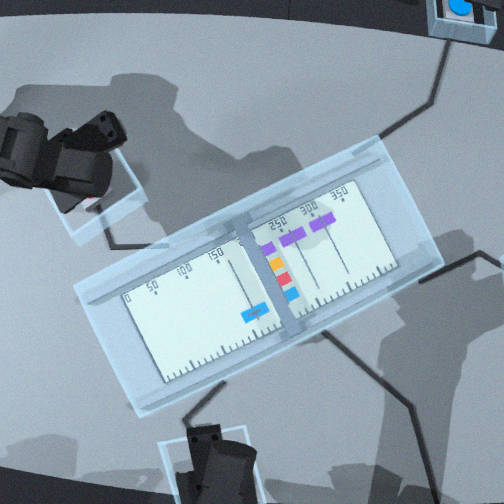

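Scene clock: 131.30 s.
arm1.joint_positions: joint1_rad=-0.459 joint2_rad=+1.454 joint3_rad=+0.796 joint4_rad=-0.747 joint5_rad=-0.060 joint6_rad=-0.191 gripper_m=+0.000
arm1.joint_status: all done
arm1.hand: x=+0.2690 y=+0.4355 z=+0.7781 quat_wxyz=(-0.011, -0.997, +0.013, +0.081) (m; scene frame)
arm2.joint_positions: joint1_rad=-0.759 joint2_rad=+1.525 joint3_rad=+0.779 joint4_rad=-0.603 joint5_rad=+0.077 joint6_rad=+0.228 gripper_m=+0.001
arm2.joint_status: all done
arm2.hand: x=+0.4275 y=-0.0196 z=+0.7806 quat_wxyz=(-0.074, +0.821, -0.559, -0.090) (m; scene frame)
arm3.joint_positions: joint1_rad=-0.301 joint2_rad=+1.545 joint3_rad=+0.803 joint4_rad=-0.702 joint5_rad=-0.204 joint6_rad=-0.691 gripper_m=+0.001
arm3.joint_status: all done
arm3.hand: x=-0.2573 y=+0.0716 z=+0.7788 quat_wxyz=(-0.101, +0.267, -0.956, -0.065) (m; scene frame)
arm4.joint_positions: joint1_rad=-0.286 joint2_rad=+1.424 joint3_rad=+0.510 joint4_rad=-0.469 joint5_rad=-0.120 joint6_rad=-0.370 gripper_m=+0.001
arm4.joint_status: all done
arm4.hand: x=-0.0542 y=-0.3384 z=+0.7747 quat_wxyz=(-0.044, +0.779, -0.617, -0.100) (m; scene frame)
pictures: none
No camera images: the call's "cameras" was empty. Leave "cameras" out to get every camera's image.

Scene clock: 132.07 s.
arm1.joint_positions: joint1_rad=-0.459 joint2_rad=+1.454 joint3_rad=+0.796 joint4_rad=-0.747 joint5_rad=-0.060 joint6_rad=-0.191 gripper_m=+0.000
arm1.joint_status: all done
arm1.hand: x=+0.2690 y=+0.4355 z=+0.7781 quat_wxyz=(-0.011, -0.997, +0.013, +0.081) (m; scene frame)
arm2.joint_positions: joint1_rad=-0.759 joint2_rad=+1.525 joint3_rad=+0.779 joint4_rad=-0.603 joint5_rad=+0.077 joint6_rad=+0.228 gripper_m=+0.001
arm2.joint_status: all done
arm2.hand: x=+0.4275 y=-0.0196 z=+0.7806 quat_wxyz=(-0.074, +0.821, -0.559, -0.090) (m; scene frame)
arm3.joint_positions: joint1_rad=-0.301 joint2_rad=+1.545 joint3_rad=+0.803 joint4_rad=-0.702 joint5_rad=-0.204 joint6_rad=-0.691 gripper_m=+0.001
arm3.joint_status: all done
arm3.hand: x=-0.2573 y=+0.0716 z=+0.7788 quat_wxyz=(-0.101, +0.267, -0.956, -0.065) (m; scene frame)
arm4.joint_positions: joint1_rad=-0.286 joint2_rad=+1.424 joint3_rad=+0.510 joint4_rad=-0.469 joint5_rad=-0.120 joint6_rad=-0.370 gripper_m=+0.001
arm4.joint_status: all done
arm4.hand: x=-0.0542 y=-0.3384 z=+0.7747 quat_wxyz=(-0.044, +0.779, -0.617, -0.100) (m; scene frame)
wait: 0.77 s; at rest by 0.27 s
pictures: arm1_cam_wrist, arm2_cam_wrist, arm3_cam_wrist, arm4_cam_wrist, cam_sheet
camera_calibration (this result's frames):
arm1_cam_wrist: T_world_to_cam=[[0.0133858, 0.999552, -0.0267612, -0.415148], [0.897628, -0.000220387, 0.440755, -0.575871], [0.440551, -0.0299215, -0.897229, 0.718267], [0, 0, 0, 1]] pos_world=[0.206041, 0.436327, 0.887157]
arm2_cam_wrist: T_world_to_cam=[[0.940423, 0.339749, 0.0132389, -0.407488], [0.308991, -0.870238, 0.38368, -0.445311], [0.141876, -0.356731, -0.923371, 0.774737], [0, 0, 0, 1]] pos_world=[0.410892, 0.0272896, 0.891621]
arm3_cam_wrist: T_world_to_cam=[[0.520558, -0.850699, -0.0730131, 0.249887], [-0.769896, -0.504641, 0.390638, -0.460982], [-0.369161, -0.147138, -0.917644, 0.75565], [0, 0, 0, 1]] pos_world=[-0.206033, 0.0911326, 0.89174]
arm4_cam_wrist: T_world_to_cam=[[0.970625, 0.234618, -0.0532992, 0.170864], [0.235368, -0.880011, 0.412531, -0.601312], [0.0498833, -0.412958, -0.909383, 0.693348], [0, 0, 0, 1]] pos_world=[-0.0589021, -0.282926, 0.887685]
Images, in order (width x height): arm1_cam_wrist 504x504, arm2_cam_wrist 504x504, arm3_cam_wrist 504x504, arm4_cam_wrist 504x504, cam_sheet 504x504.

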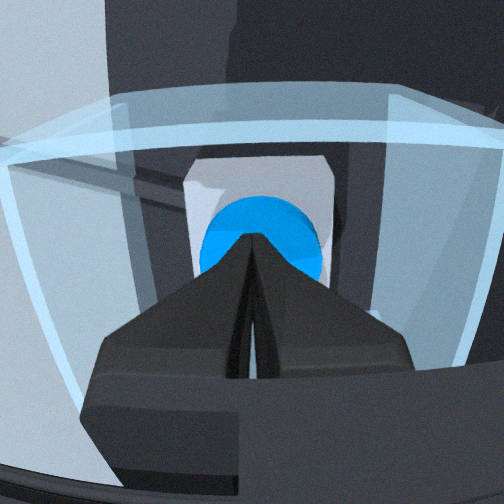

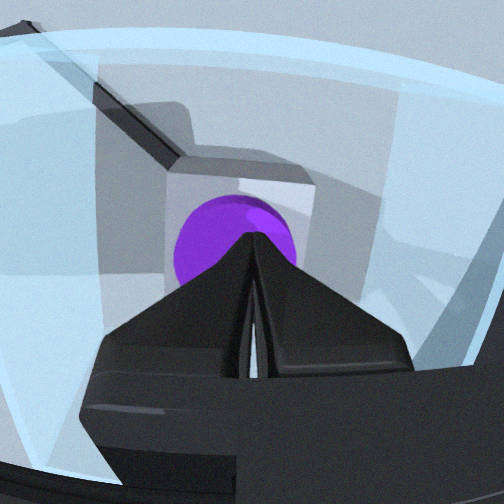

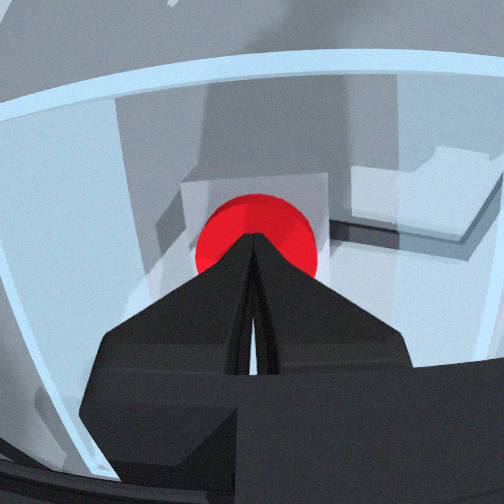

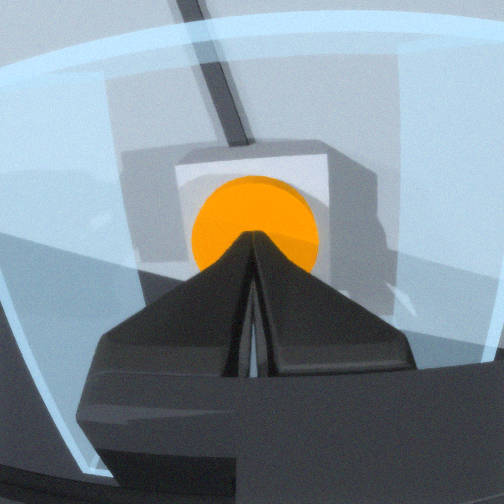

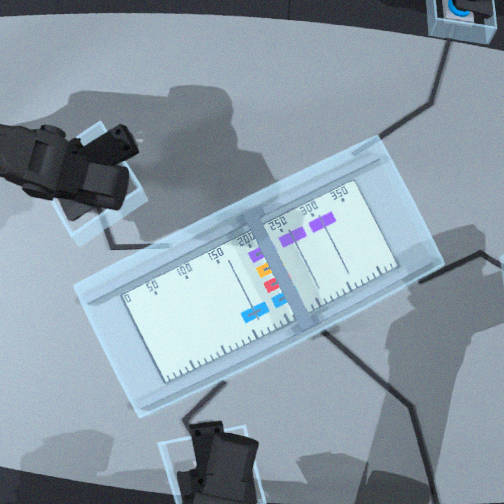

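Scene clock: 133.13 s.
arm1.joint_positions: joint1_rad=-0.459 joint2_rad=+1.307 joint3_rad=+0.783 joint4_rad=-0.747 joint5_rad=-0.060 joint6_rad=-0.191 gripper_m=+0.000
arm1.joint_status: all done
arm1.hand: x=+0.2646 y=+0.4362 z=+0.8271 quat_wxyz=(+0.003, -0.989, +0.011, +0.146) (m; scene frame)
arm2.joint_positions: joint1_rad=-0.759 joint2_rad=+1.402 joint3_rad=+0.763 joint4_rad=-0.602 joint5_rad=+0.077 joint6_rad=+0.228 gripper_m=+0.001
arm2.joint_status: all done
arm2.hand: x=+0.4248 y=-0.0155 z=+0.8231 quat_wxyz=(-0.093, +0.814, -0.556, -0.141) (m; scene frame)
arm3.joint_positions: joint1_rad=-0.301 joint2_rad=+1.387 joint3_rad=+0.790 joint4_rad=-0.701 joint5_rad=-0.204 joint6_rad=-0.691 gripper_m=+0.001
arm3.joint_status: all done
arm3.hand: x=-0.2494 y=+0.0704 z=+0.8336 quat_wxyz=(-0.166, +0.272, -0.947, -0.034) (m; scene frame)
arm4.joint_positions: joint1_rad=-0.286 joint2_rad=+1.278 joint3_rad=+0.494 joint4_rad=-0.467 joint5_rad=-0.118 joint6_rad=-0.370 gripper_m=+0.001
arm4.joint_status: all done
arm4.hand: x=-0.0515 y=-0.3256 z=+0.8134 quat_wxyz=(-0.101, +0.775, -0.609, -0.132) (m; scene frame)
pictures: none
No camera images: the call's "cameras" was empty. Leave "cameras" out to get every camera's image.

Scene clock: 134.57 s.
arm1.joint_positions: joint1_rad=-0.459 joint2_rad=+1.307 joint3_rad=+0.783 joint4_rad=-0.747 joint5_rad=-0.060 joint6_rad=-0.191 gripper_m=+0.000
arm1.joint_status: all done
arm1.hand: x=+0.2646 y=+0.4362 z=+0.8271 quat_wxyz=(+0.003, -0.989, +0.011, +0.146) (m; scene frame)
arm2.joint_positions: joint1_rad=-0.759 joint2_rad=+1.402 joint3_rad=+0.763 joint4_rad=-0.602 joint5_rad=+0.077 joint6_rad=+0.228 gripper_m=+0.001
arm2.joint_status: all done
arm2.hand: x=+0.4248 y=-0.0155 z=+0.8231 quat_wxyz=(-0.093, +0.814, -0.556, -0.141) (m; scene frame)
arm3.joint_positions: joint1_rad=-0.301 joint2_rad=+1.387 joint3_rad=+0.790 joint4_rad=-0.701 joint5_rad=-0.204 joint6_rad=-0.691 gripper_m=+0.001
arm3.joint_status: all done
arm3.hand: x=-0.2494 y=+0.0704 z=+0.8336 quat_wxyz=(-0.166, +0.272, -0.947, -0.034) (m; scene frame)
arm4.joint_positions: joint1_rad=-0.286 joint2_rad=+1.278 joint3_rad=+0.494 joint4_rad=-0.467 joint5_rad=-0.118 joint6_rad=-0.370 gripper_m=+0.001
arm4.joint_status: all done
arm4.hand: x=-0.0515 y=-0.3256 z=+0.8134 quat_wxyz=(-0.101, +0.775, -0.609, -0.132) (m; scene frame)
wait: 1.43 s; at rest by 0.27 s
pictures: arm1_cam_wrist, arm2_cam_wrist, arm3_cam_wrist, arm4_cam_wrist, cam_sheet
camera_calibration (this result's frames):
arm1_cam_wrist: T_world_to_cam=[[0.0109855, 0.999939, 0.00100574, -0.437002], [0.947268, -0.010729, 0.320261, -0.502373], [0.320253, -0.00256554, -0.947329, 0.825496], [0, 0, 0, 1]] pos_world=[0.216316, 0.433704, 0.943346]
arm2_cam_wrist: T_world_to_cam=[[0.94045, 0.339571, -0.0156642, -0.383106], [0.329825, -0.900366, 0.283824, -0.384373], [0.082275, -0.272089, -0.958748, 0.871558], [0, 0, 0, 1]] pos_world=[0.415361, 0.021157, 0.938698]
arm3_cam_wrist: T_world_to_cam=[[0.524427, -0.85117, 0.022023, 0.170551], [-0.81867, -0.496957, 0.287771, -0.403875], [-0.233998, -0.168944, -0.957446, 0.877128], [0, 0, 0, 1]] pos_world=[-0.214836, 0.0926448, 0.95227]
arm4_cam_wrist: T_world_to_cam=[[0.97163, 0.236501, -0.00170128, 0.126054], [0.226157, -0.926981, 0.299265, -0.53021], [0.0691994, -0.29116, -0.954168, 0.810736], [0, 0, 0, 1]] pos_world=[-0.0586699, -0.285253, 0.932466]
Images, in order (width x height): arm1_cam_wrist 504x504, arm2_cam_wrist 504x504, arm3_cam_wrist 504x504, arm4_cam_wrist 504x504, cam_sheet 504x504.

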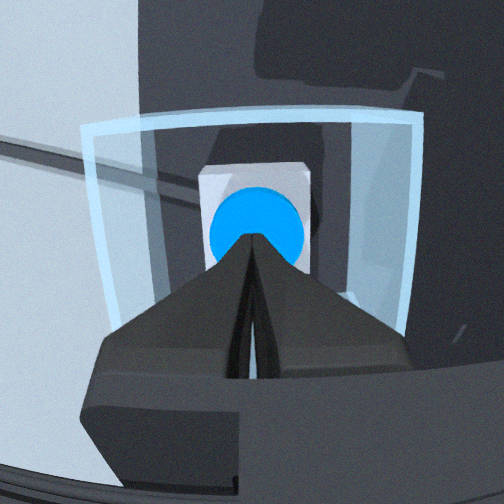

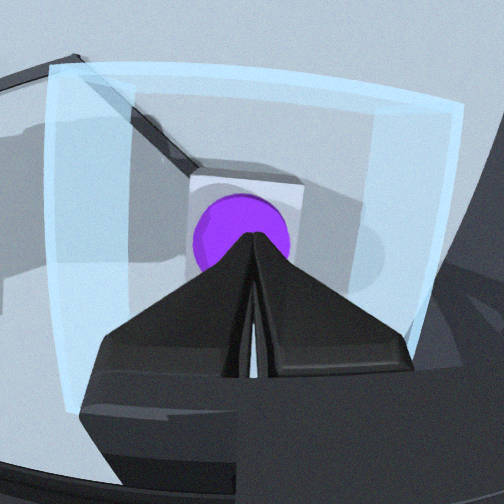

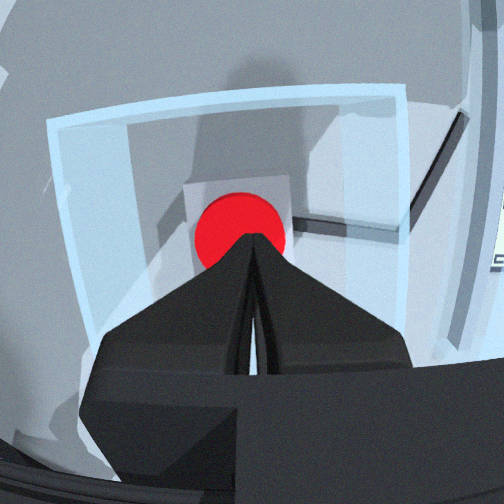

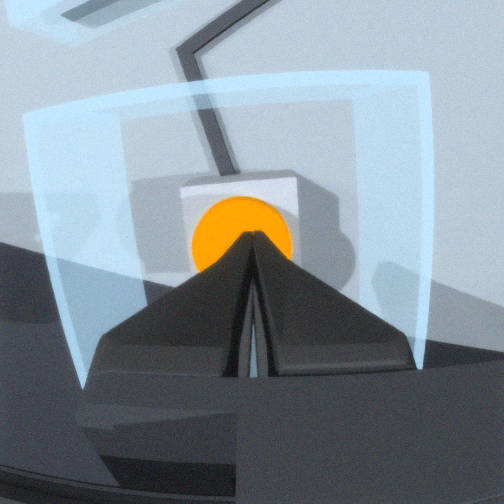

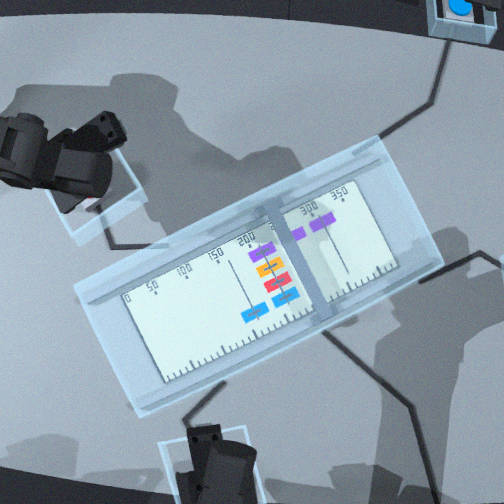

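Scene clock: 135.37 s.
arm1.joint_positions: joint1_rad=-0.459 joint2_rad=+1.307 joint3_rad=+0.783 joint4_rad=-0.747 joint5_rad=-0.060 joint6_rad=-0.191 gripper_m=+0.000
arm1.joint_status: not commanded
arm1.hand: x=+0.2646 y=+0.4362 z=+0.8271 quat_wxyz=(+0.003, -0.989, +0.011, +0.146) (m; scene frame)
arm2.joint_positions: joint1_rad=-0.759 joint2_rad=+1.529 joint3_rad=+0.782 joint4_rad=-0.599 joint5_rad=+0.080 joint6_rad=+0.228 gripper_m=+0.001
arm2.joint_status: all done
arm2.hand: x=+0.4265 y=-0.0173 z=+0.7808 quat_wxyz=(-0.076, +0.821, -0.559, -0.092) (m; scene frame)
arm3.joint_positions: joint1_rad=-0.301 joint2_rad=+1.387 joint3_rad=+0.790 joint4_rad=-0.701 joint5_rad=-0.204 joint6_rad=-0.691 gripper_m=+0.001
arm3.joint_status: not commanded
arm3.hand: x=-0.2494 y=+0.0704 z=+0.8336 quat_wxyz=(-0.166, +0.272, -0.947, -0.034) (m; scene frame)
arm4.joint_positions: joint1_rad=-0.286 joint2_rad=+1.278 joint3_rad=+0.494 joint4_rad=-0.467 joint5_rad=-0.118 joint6_rad=-0.370 gripper_m=+0.001
arm4.joint_status: not commanded
arm4.hand: x=-0.0515 y=-0.3256 z=+0.8134 quat_wxyz=(-0.101, +0.775, -0.609, -0.132) (m; scene frame)
pictures: none
No camera images: the call's "cameras" was empty. Leave "cameras" out to get every camera's image.

Scene clock: 136.13 s.
arm1.joint_positions: joint1_rad=-0.459 joint2_rad=+1.307 joint3_rad=+0.783 joint4_rad=-0.747 joint5_rad=-0.060 joint6_rad=-0.191 gripper_m=+0.000
arm1.joint_status: not commanded
arm1.hand: x=+0.2646 y=+0.4362 z=+0.8271 quat_wxyz=(+0.003, -0.989, +0.011, +0.146) (m; scene frame)
arm2.joint_positions: joint1_rad=-0.759 joint2_rad=+1.529 joint3_rad=+0.782 joint4_rad=-0.599 joint5_rad=+0.080 joint6_rad=+0.228 gripper_m=+0.001
arm2.joint_status: all done
arm2.hand: x=+0.4265 y=-0.0173 z=+0.7808 quat_wxyz=(-0.076, +0.821, -0.559, -0.092) (m; scene frame)
arm3.joint_positions: joint1_rad=-0.301 joint2_rad=+1.387 joint3_rad=+0.790 joint4_rad=-0.701 joint5_rad=-0.204 joint6_rad=-0.691 gripper_m=+0.001
arm3.joint_status: not commanded
arm3.hand: x=-0.2494 y=+0.0704 z=+0.8336 quat_wxyz=(-0.166, +0.272, -0.947, -0.034) (m; scene frame)
arm4.joint_positions: joint1_rad=-0.286 joint2_rad=+1.278 joint3_rad=+0.494 joint4_rad=-0.467 joint5_rad=-0.118 joint6_rad=-0.370 gripper_m=+0.001
arm4.joint_status: not commanded
arm4.hand: x=-0.0515 y=-0.3256 z=+0.8134 quat_wxyz=(-0.101, +0.775, -0.609, -0.132) (m; scene frame)
wait: 0.77 s; at rest by 0.27 s
pictures: arm1_cam_wrist, arm2_cam_wrist, arm3_cam_wrist, arm4_cam_wrist, cam_sheet
camera_calibration (this result's frames):
arm1_cam_wrist: T_world_to_cam=[[0.0109855, 0.999939, 0.00100574, -0.437002], [0.947268, -0.010729, 0.320261, -0.502373], [0.320253, -0.00256554, -0.947329, 0.825496], [0, 0, 0, 1]] pos_world=[0.216316, 0.433704, 0.943346]
arm2_cam_wrist: T_world_to_cam=[[0.940788, 0.338673, 0.014815, -0.408769], [0.308173, -0.872636, 0.378861, -0.439024], [0.141238, -0.351862, -0.925335, 0.777672], [0, 0, 0, 1]] pos_world=[0.410023, 0.0289648, 0.891992]
arm3_cam_wrist: T_world_to_cam=[[0.524427, -0.85117, 0.022023, 0.170551], [-0.81867, -0.496957, 0.287771, -0.403875], [-0.233998, -0.168944, -0.957446, 0.877128], [0, 0, 0, 1]] pos_world=[-0.214836, 0.0926448, 0.95227]
arm4_cam_wrist: T_world_to_cam=[[0.97163, 0.236501, -0.00170128, 0.126054], [0.226157, -0.926981, 0.299265, -0.53021], [0.0691994, -0.29116, -0.954168, 0.810736], [0, 0, 0, 1]] pos_world=[-0.0586699, -0.285253, 0.932466]
Images, in order (width x height): arm1_cam_wrist 504x504, arm2_cam_wrist 504x504, arm3_cam_wrist 504x504, arm4_cam_wrist 504x504, cam_sheet 504x504.

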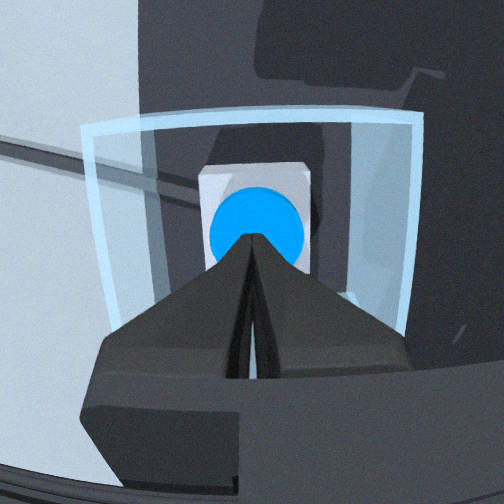

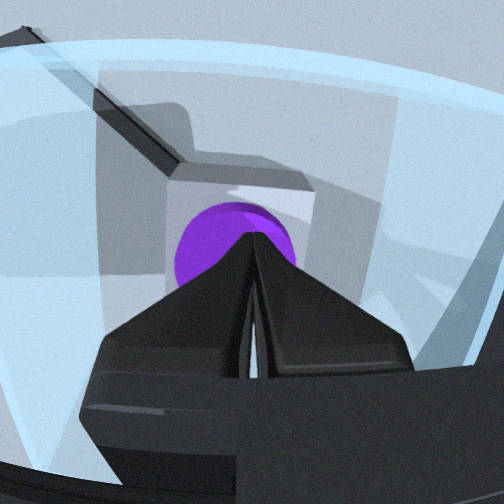

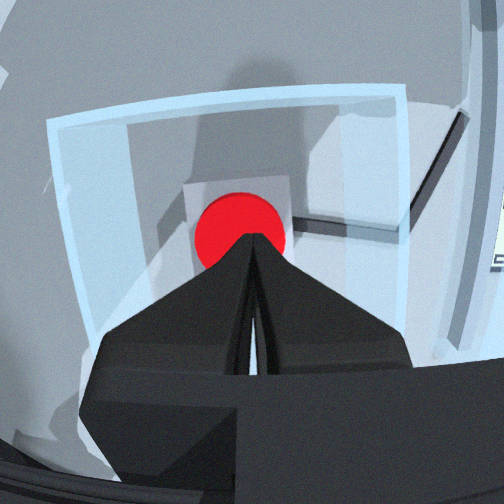

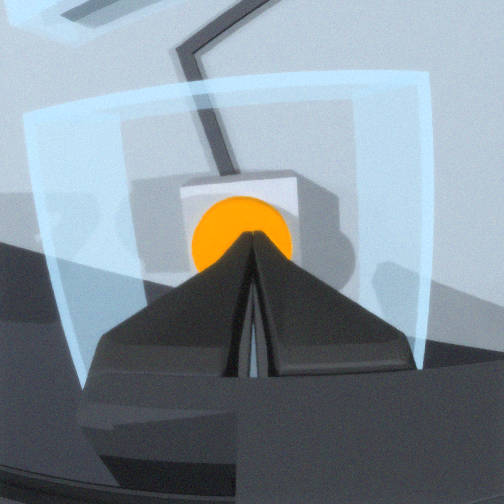

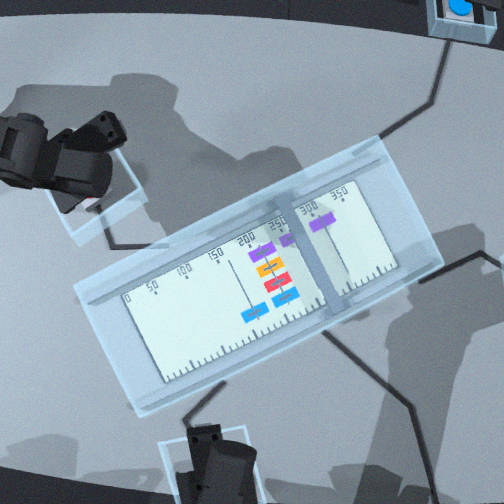

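Scene clock: 137.07 s.
arm1.joint_positions: joint1_rad=-0.459 joint2_rad=+1.307 joint3_rad=+0.783 joint4_rad=-0.747 joint5_rad=-0.060 joint6_rad=-0.191 gripper_m=+0.000
arm1.joint_status: not commanded
arm1.hand: x=+0.2646 y=+0.4362 z=+0.8271 quat_wxyz=(+0.003, -0.989, +0.011, +0.146) (m; scene frame)
arm2.joint_positions: joint1_rad=-0.759 joint2_rad=+1.402 joint3_rad=+0.763 joint4_rad=-0.598 joint5_rad=+0.080 joint6_rad=+0.228 gripper_m=+0.001
arm2.joint_status: all done
arm2.hand: x=+0.4248 y=-0.0146 z=+0.8233 quat_wxyz=(-0.095, +0.813, -0.556, -0.142) (m; scene frame)
arm3.joint_positions: joint1_rad=-0.301 joint2_rad=+1.387 joint3_rad=+0.790 joint4_rad=-0.701 joint5_rad=-0.204 joint6_rad=-0.691 gripper_m=+0.001
arm3.joint_status: not commanded
arm3.hand: x=-0.2494 y=+0.0704 z=+0.8336 quat_wxyz=(-0.166, +0.272, -0.947, -0.034) (m; scene frame)
arm4.joint_positions: joint1_rad=-0.286 joint2_rad=+1.278 joint3_rad=+0.494 joint4_rad=-0.467 joint5_rad=-0.118 joint6_rad=-0.370 gripper_m=+0.001
arm4.joint_status: not commanded
arm4.hand: x=-0.0515 y=-0.3256 z=+0.8134 quat_wxyz=(-0.101, +0.775, -0.609, -0.132) (m; scene frame)
pictures: none
No camera images: the call's "cameras" was empty. Leave "cameras" out to get every camera's image.

Scene clock: 138.53 s.
arm1.joint_positions: joint1_rad=-0.459 joint2_rad=+1.307 joint3_rad=+0.783 joint4_rad=-0.747 joint5_rad=-0.060 joint6_rad=-0.191 gripper_m=+0.000
arm1.joint_status: not commanded
arm1.hand: x=+0.2646 y=+0.4362 z=+0.8271 quat_wxyz=(+0.003, -0.989, +0.011, +0.146) (m; scene frame)
arm2.joint_positions: joint1_rad=-0.759 joint2_rad=+1.402 joint3_rad=+0.763 joint4_rad=-0.598 joint5_rad=+0.080 joint6_rad=+0.228 gripper_m=+0.001
arm2.joint_status: all done
arm2.hand: x=+0.4248 y=-0.0146 z=+0.8233 quat_wxyz=(-0.095, +0.813, -0.556, -0.142) (m; scene frame)
arm3.joint_positions: joint1_rad=-0.301 joint2_rad=+1.387 joint3_rad=+0.790 joint4_rad=-0.701 joint5_rad=-0.204 joint6_rad=-0.691 gripper_m=+0.001
arm3.joint_status: not commanded
arm3.hand: x=-0.2494 y=+0.0704 z=+0.8336 quat_wxyz=(-0.166, +0.272, -0.947, -0.034) (m; scene frame)
arm4.joint_positions: joint1_rad=-0.286 joint2_rad=+1.278 joint3_rad=+0.494 joint4_rad=-0.467 joint5_rad=-0.118 joint6_rad=-0.370 gripper_m=+0.001
arm4.joint_status: not commanded
arm4.hand: x=-0.0515 y=-0.3256 z=+0.8134 quat_wxyz=(-0.101, +0.775, -0.609, -0.132) (m; scene frame)
wait: 1.47 s; at rest by 0.27 s
pictures: arm1_cam_wrist, arm2_cam_wrist, arm3_cam_wrist, arm4_cam_wrist, cam_sheet
camera_calibration (this result's frames):
arm1_cam_wrist: T_world_to_cam=[[0.0109855, 0.999939, 0.00100574, -0.437002], [0.947268, -0.010729, 0.320261, -0.502373], [0.320253, -0.00256554, -0.947329, 0.825496], [0, 0, 0, 1]] pos_world=[0.216316, 0.433704, 0.943346]
arm2_cam_wrist: T_world_to_cam=[[0.940918, 0.338349, -0.0139148, -0.385082], [0.328516, -0.902062, 0.279932, -0.379918], [0.0821628, -0.267964, -0.959919, 0.873052], [0, 0, 0, 1]] pos_world=[0.415408, 0.0215297, 0.939052]
arm3_cam_wrist: T_world_to_cam=[[0.524427, -0.85117, 0.022023, 0.170551], [-0.81867, -0.496957, 0.287771, -0.403875], [-0.233998, -0.168944, -0.957446, 0.877128], [0, 0, 0, 1]] pos_world=[-0.214836, 0.0926448, 0.95227]
arm4_cam_wrist: T_world_to_cam=[[0.97163, 0.236501, -0.00170128, 0.126054], [0.226157, -0.926981, 0.299265, -0.53021], [0.0691994, -0.29116, -0.954168, 0.810736], [0, 0, 0, 1]] pos_world=[-0.0586699, -0.285253, 0.932466]
Images, in order (width x height): arm1_cam_wrist 504x504, arm2_cam_wrist 504x504, arm3_cam_wrist 504x504, arm4_cam_wrist 504x504, cam_sheet 504x504.

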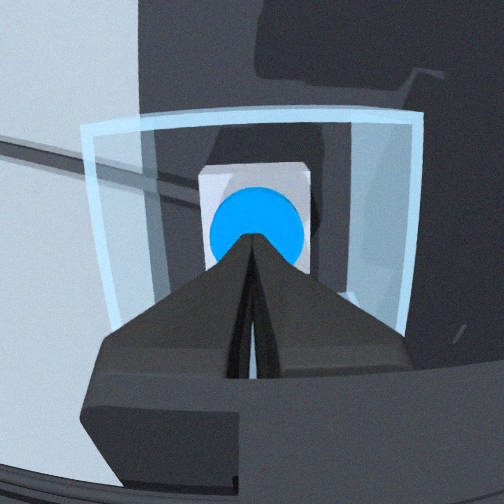

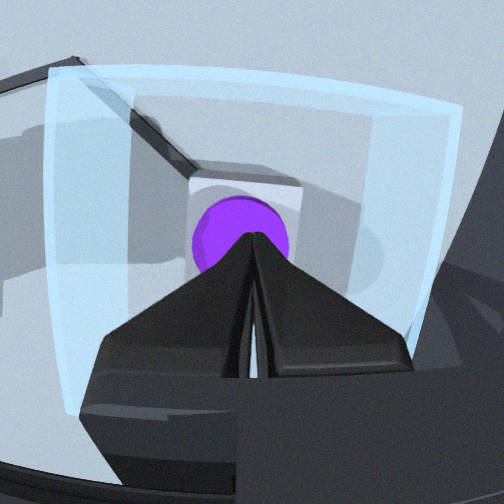

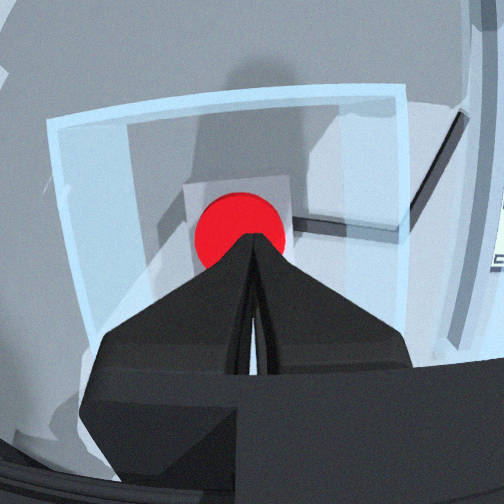

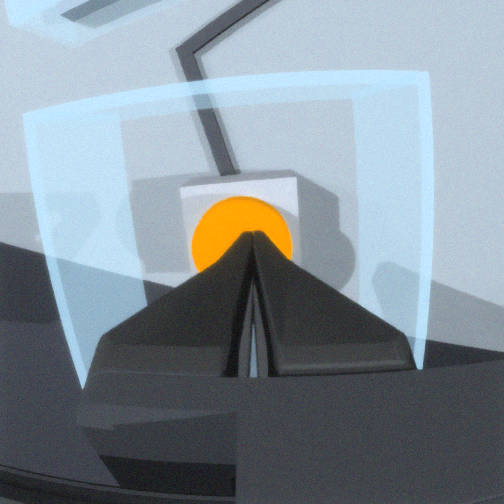

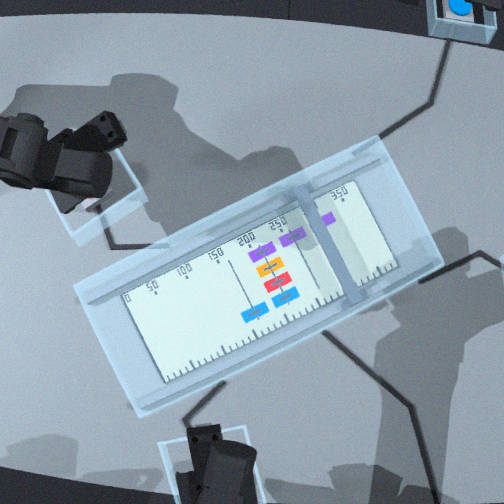

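Scene clock: 139.33 s.
arm1.joint_positions: joint1_rad=-0.459 joint2_rad=+1.307 joint3_rad=+0.783 joint4_rad=-0.747 joint5_rad=-0.060 joint6_rad=-0.191 gripper_m=+0.000
arm1.joint_status: not commanded
arm1.hand: x=+0.2646 y=+0.4362 z=+0.8271 quat_wxyz=(+0.003, -0.989, +0.011, +0.146) (m; scene frame)
arm2.joint_positions: joint1_rad=-0.759 joint2_rad=+1.529 joint3_rad=+0.782 joint4_rad=-0.598 joint5_rad=+0.081 joint6_rad=+0.229 gripper_m=+0.001
arm2.joint_status: all done
arm2.hand: x=+0.4265 y=-0.0170 z=+0.7807 quat_wxyz=(-0.077, +0.820, -0.559, -0.092) (m; scene frame)
arm3.joint_positions: joint1_rad=-0.301 joint2_rad=+1.387 joint3_rad=+0.790 joint4_rad=-0.701 joint5_rad=-0.204 joint6_rad=-0.691 gripper_m=+0.001
arm3.joint_status: not commanded
arm3.hand: x=-0.2494 y=+0.0704 z=+0.8336 quat_wxyz=(-0.166, +0.272, -0.947, -0.034) (m; scene frame)
arm4.joint_positions: joint1_rad=-0.286 joint2_rad=+1.278 joint3_rad=+0.494 joint4_rad=-0.467 joint5_rad=-0.118 joint6_rad=-0.370 gripper_m=+0.001
arm4.joint_status: not commanded
arm4.hand: x=-0.0515 y=-0.3256 z=+0.8134 quat_wxyz=(-0.101, +0.775, -0.609, -0.132) (m; scene frame)
pictures: none
No camera images: the call's "cameras" was empty. Leave "cameras" out to get every camera's image.

Scene clock: 140.10 s.
arm1.joint_positions: joint1_rad=-0.459 joint2_rad=+1.307 joint3_rad=+0.783 joint4_rad=-0.747 joint5_rad=-0.060 joint6_rad=-0.191 gripper_m=+0.000
arm1.joint_status: not commanded
arm1.hand: x=+0.2646 y=+0.4362 z=+0.8271 quat_wxyz=(+0.003, -0.989, +0.011, +0.146) (m; scene frame)
arm2.joint_positions: joint1_rad=-0.759 joint2_rad=+1.529 joint3_rad=+0.782 joint4_rad=-0.598 joint5_rad=+0.081 joint6_rad=+0.229 gripper_m=+0.001
arm2.joint_status: all done
arm2.hand: x=+0.4265 y=-0.0170 z=+0.7807 quat_wxyz=(-0.077, +0.820, -0.559, -0.092) (m; scene frame)
arm3.joint_positions: joint1_rad=-0.301 joint2_rad=+1.387 joint3_rad=+0.790 joint4_rad=-0.701 joint5_rad=-0.204 joint6_rad=-0.691 gripper_m=+0.001
arm3.joint_status: not commanded
arm3.hand: x=-0.2494 y=+0.0704 z=+0.8336 quat_wxyz=(-0.166, +0.272, -0.947, -0.034) (m; scene frame)
arm4.joint_positions: joint1_rad=-0.286 joint2_rad=+1.278 joint3_rad=+0.494 joint4_rad=-0.467 joint5_rad=-0.118 joint6_rad=-0.370 gripper_m=+0.001
arm4.joint_status: not commanded
arm4.hand: x=-0.0515 y=-0.3256 z=+0.8134 quat_wxyz=(-0.101, +0.775, -0.609, -0.132) (m; scene frame)
wait: 0.77 s; at rest by 0.27 s
pictures: arm1_cam_wrist, arm2_cam_wrist, arm3_cam_wrist, arm4_cam_wrist, cam_sheet
camera_calibration (this result's frames):
arm1_cam_wrist: T_world_to_cam=[[0.0109855, 0.999939, 0.00100574, -0.437002], [0.947268, -0.010729, 0.320261, -0.502373], [0.320253, -0.00256554, -0.947329, 0.825496], [0, 0, 0, 1]] pos_world=[0.216316, 0.433704, 0.943346]
arm2_cam_wrist: T_world_to_cam=[[0.940995, 0.338061, 0.0155986, -0.409608], [0.307476, -0.873299, 0.377898, -0.43771], [0.141375, -0.350804, -0.925716, 0.777964], [0, 0, 0, 1]] pos_world=[0.41004, 0.0291343, 0.891973]
arm3_cam_wrist: T_world_to_cam=[[0.524427, -0.85117, 0.022023, 0.170551], [-0.81867, -0.496957, 0.287771, -0.403875], [-0.233998, -0.168944, -0.957446, 0.877128], [0, 0, 0, 1]] pos_world=[-0.214836, 0.0926448, 0.95227]
arm4_cam_wrist: T_world_to_cam=[[0.97163, 0.236501, -0.00170128, 0.126054], [0.226157, -0.926981, 0.299265, -0.53021], [0.0691994, -0.29116, -0.954168, 0.810736], [0, 0, 0, 1]] pos_world=[-0.0586699, -0.285253, 0.932466]
Images, in order (width x height): arm1_cam_wrist 504x504, arm2_cam_wrist 504x504, arm3_cam_wrist 504x504, arm4_cam_wrist 504x504, cam_sheet 504x504.

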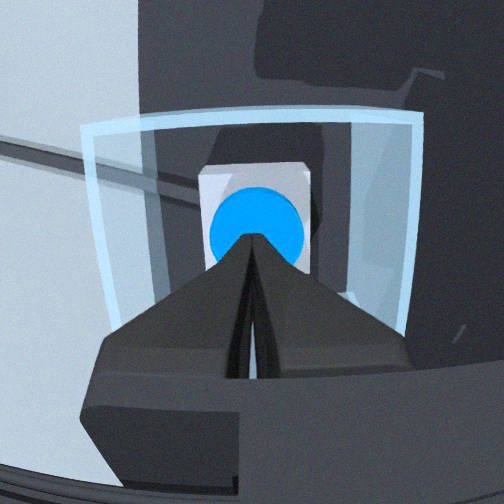

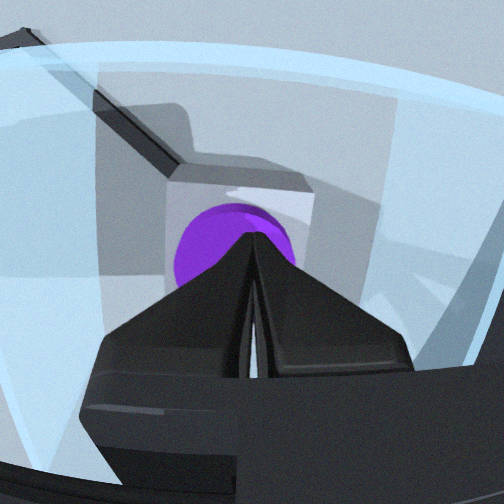

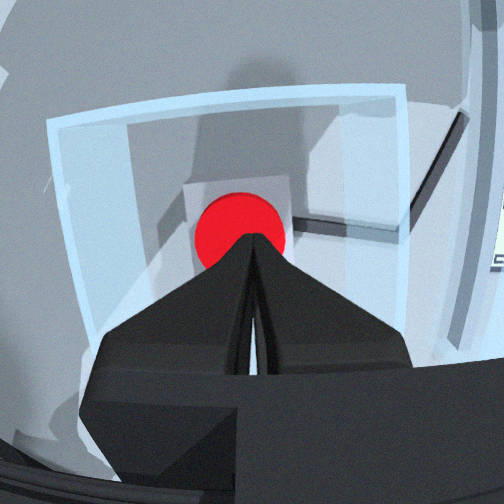

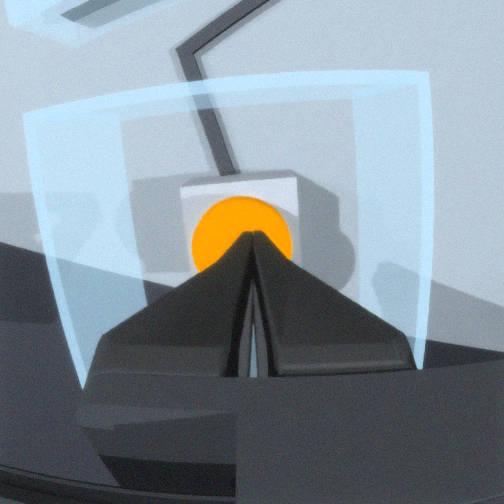

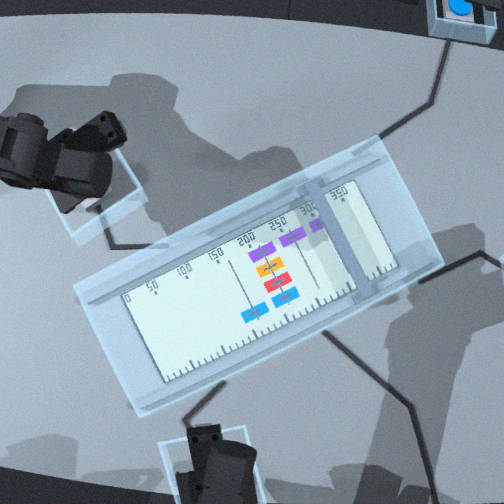

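Scene clock: 141.03 s.
arm1.joint_positions: joint1_rad=-0.459 joint2_rad=+1.307 joint3_rad=+0.783 joint4_rad=-0.747 joint5_rad=-0.060 joint6_rad=-0.191 gripper_m=+0.000
arm1.joint_status: not commanded
arm1.hand: x=+0.2646 y=+0.4362 z=+0.8271 quat_wxyz=(+0.003, -0.989, +0.011, +0.146) (m; scene frame)
arm2.joint_positions: joint1_rad=-0.759 joint2_rad=+1.402 joint3_rad=+0.763 joint4_rad=-0.597 joint5_rad=+0.080 joint6_rad=+0.229 gripper_m=+0.001
arm2.joint_status: all done
arm2.hand: x=+0.4245 y=-0.0143 z=+0.8236 quat_wxyz=(-0.095, +0.813, -0.557, -0.143) (m; scene frame)
arm3.joint_positions: joint1_rad=-0.301 joint2_rad=+1.387 joint3_rad=+0.790 joint4_rad=-0.701 joint5_rad=-0.204 joint6_rad=-0.691 gripper_m=+0.001
arm3.joint_status: not commanded
arm3.hand: x=-0.2494 y=+0.0704 z=+0.8336 quat_wxyz=(-0.166, +0.272, -0.947, -0.034) (m; scene frame)
arm4.joint_positions: joint1_rad=-0.286 joint2_rad=+1.278 joint3_rad=+0.494 joint4_rad=-0.467 joint5_rad=-0.118 joint6_rad=-0.370 gripper_m=+0.001
arm4.joint_status: not commanded
arm4.hand: x=-0.0515 y=-0.3256 z=+0.8134 quat_wxyz=(-0.101, +0.775, -0.609, -0.132) (m; scene frame)
pictures: cam_sheet
Images, in order (width x height): cam_sheet 504x504.

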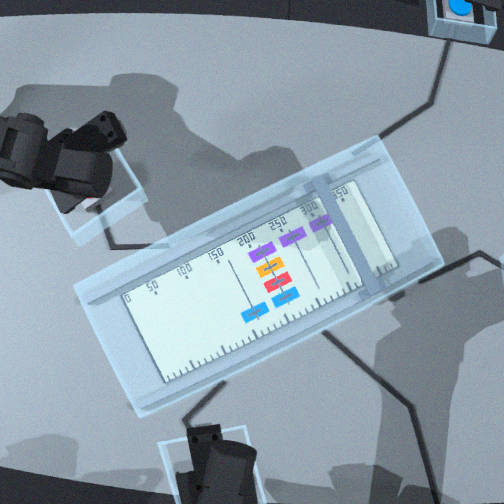

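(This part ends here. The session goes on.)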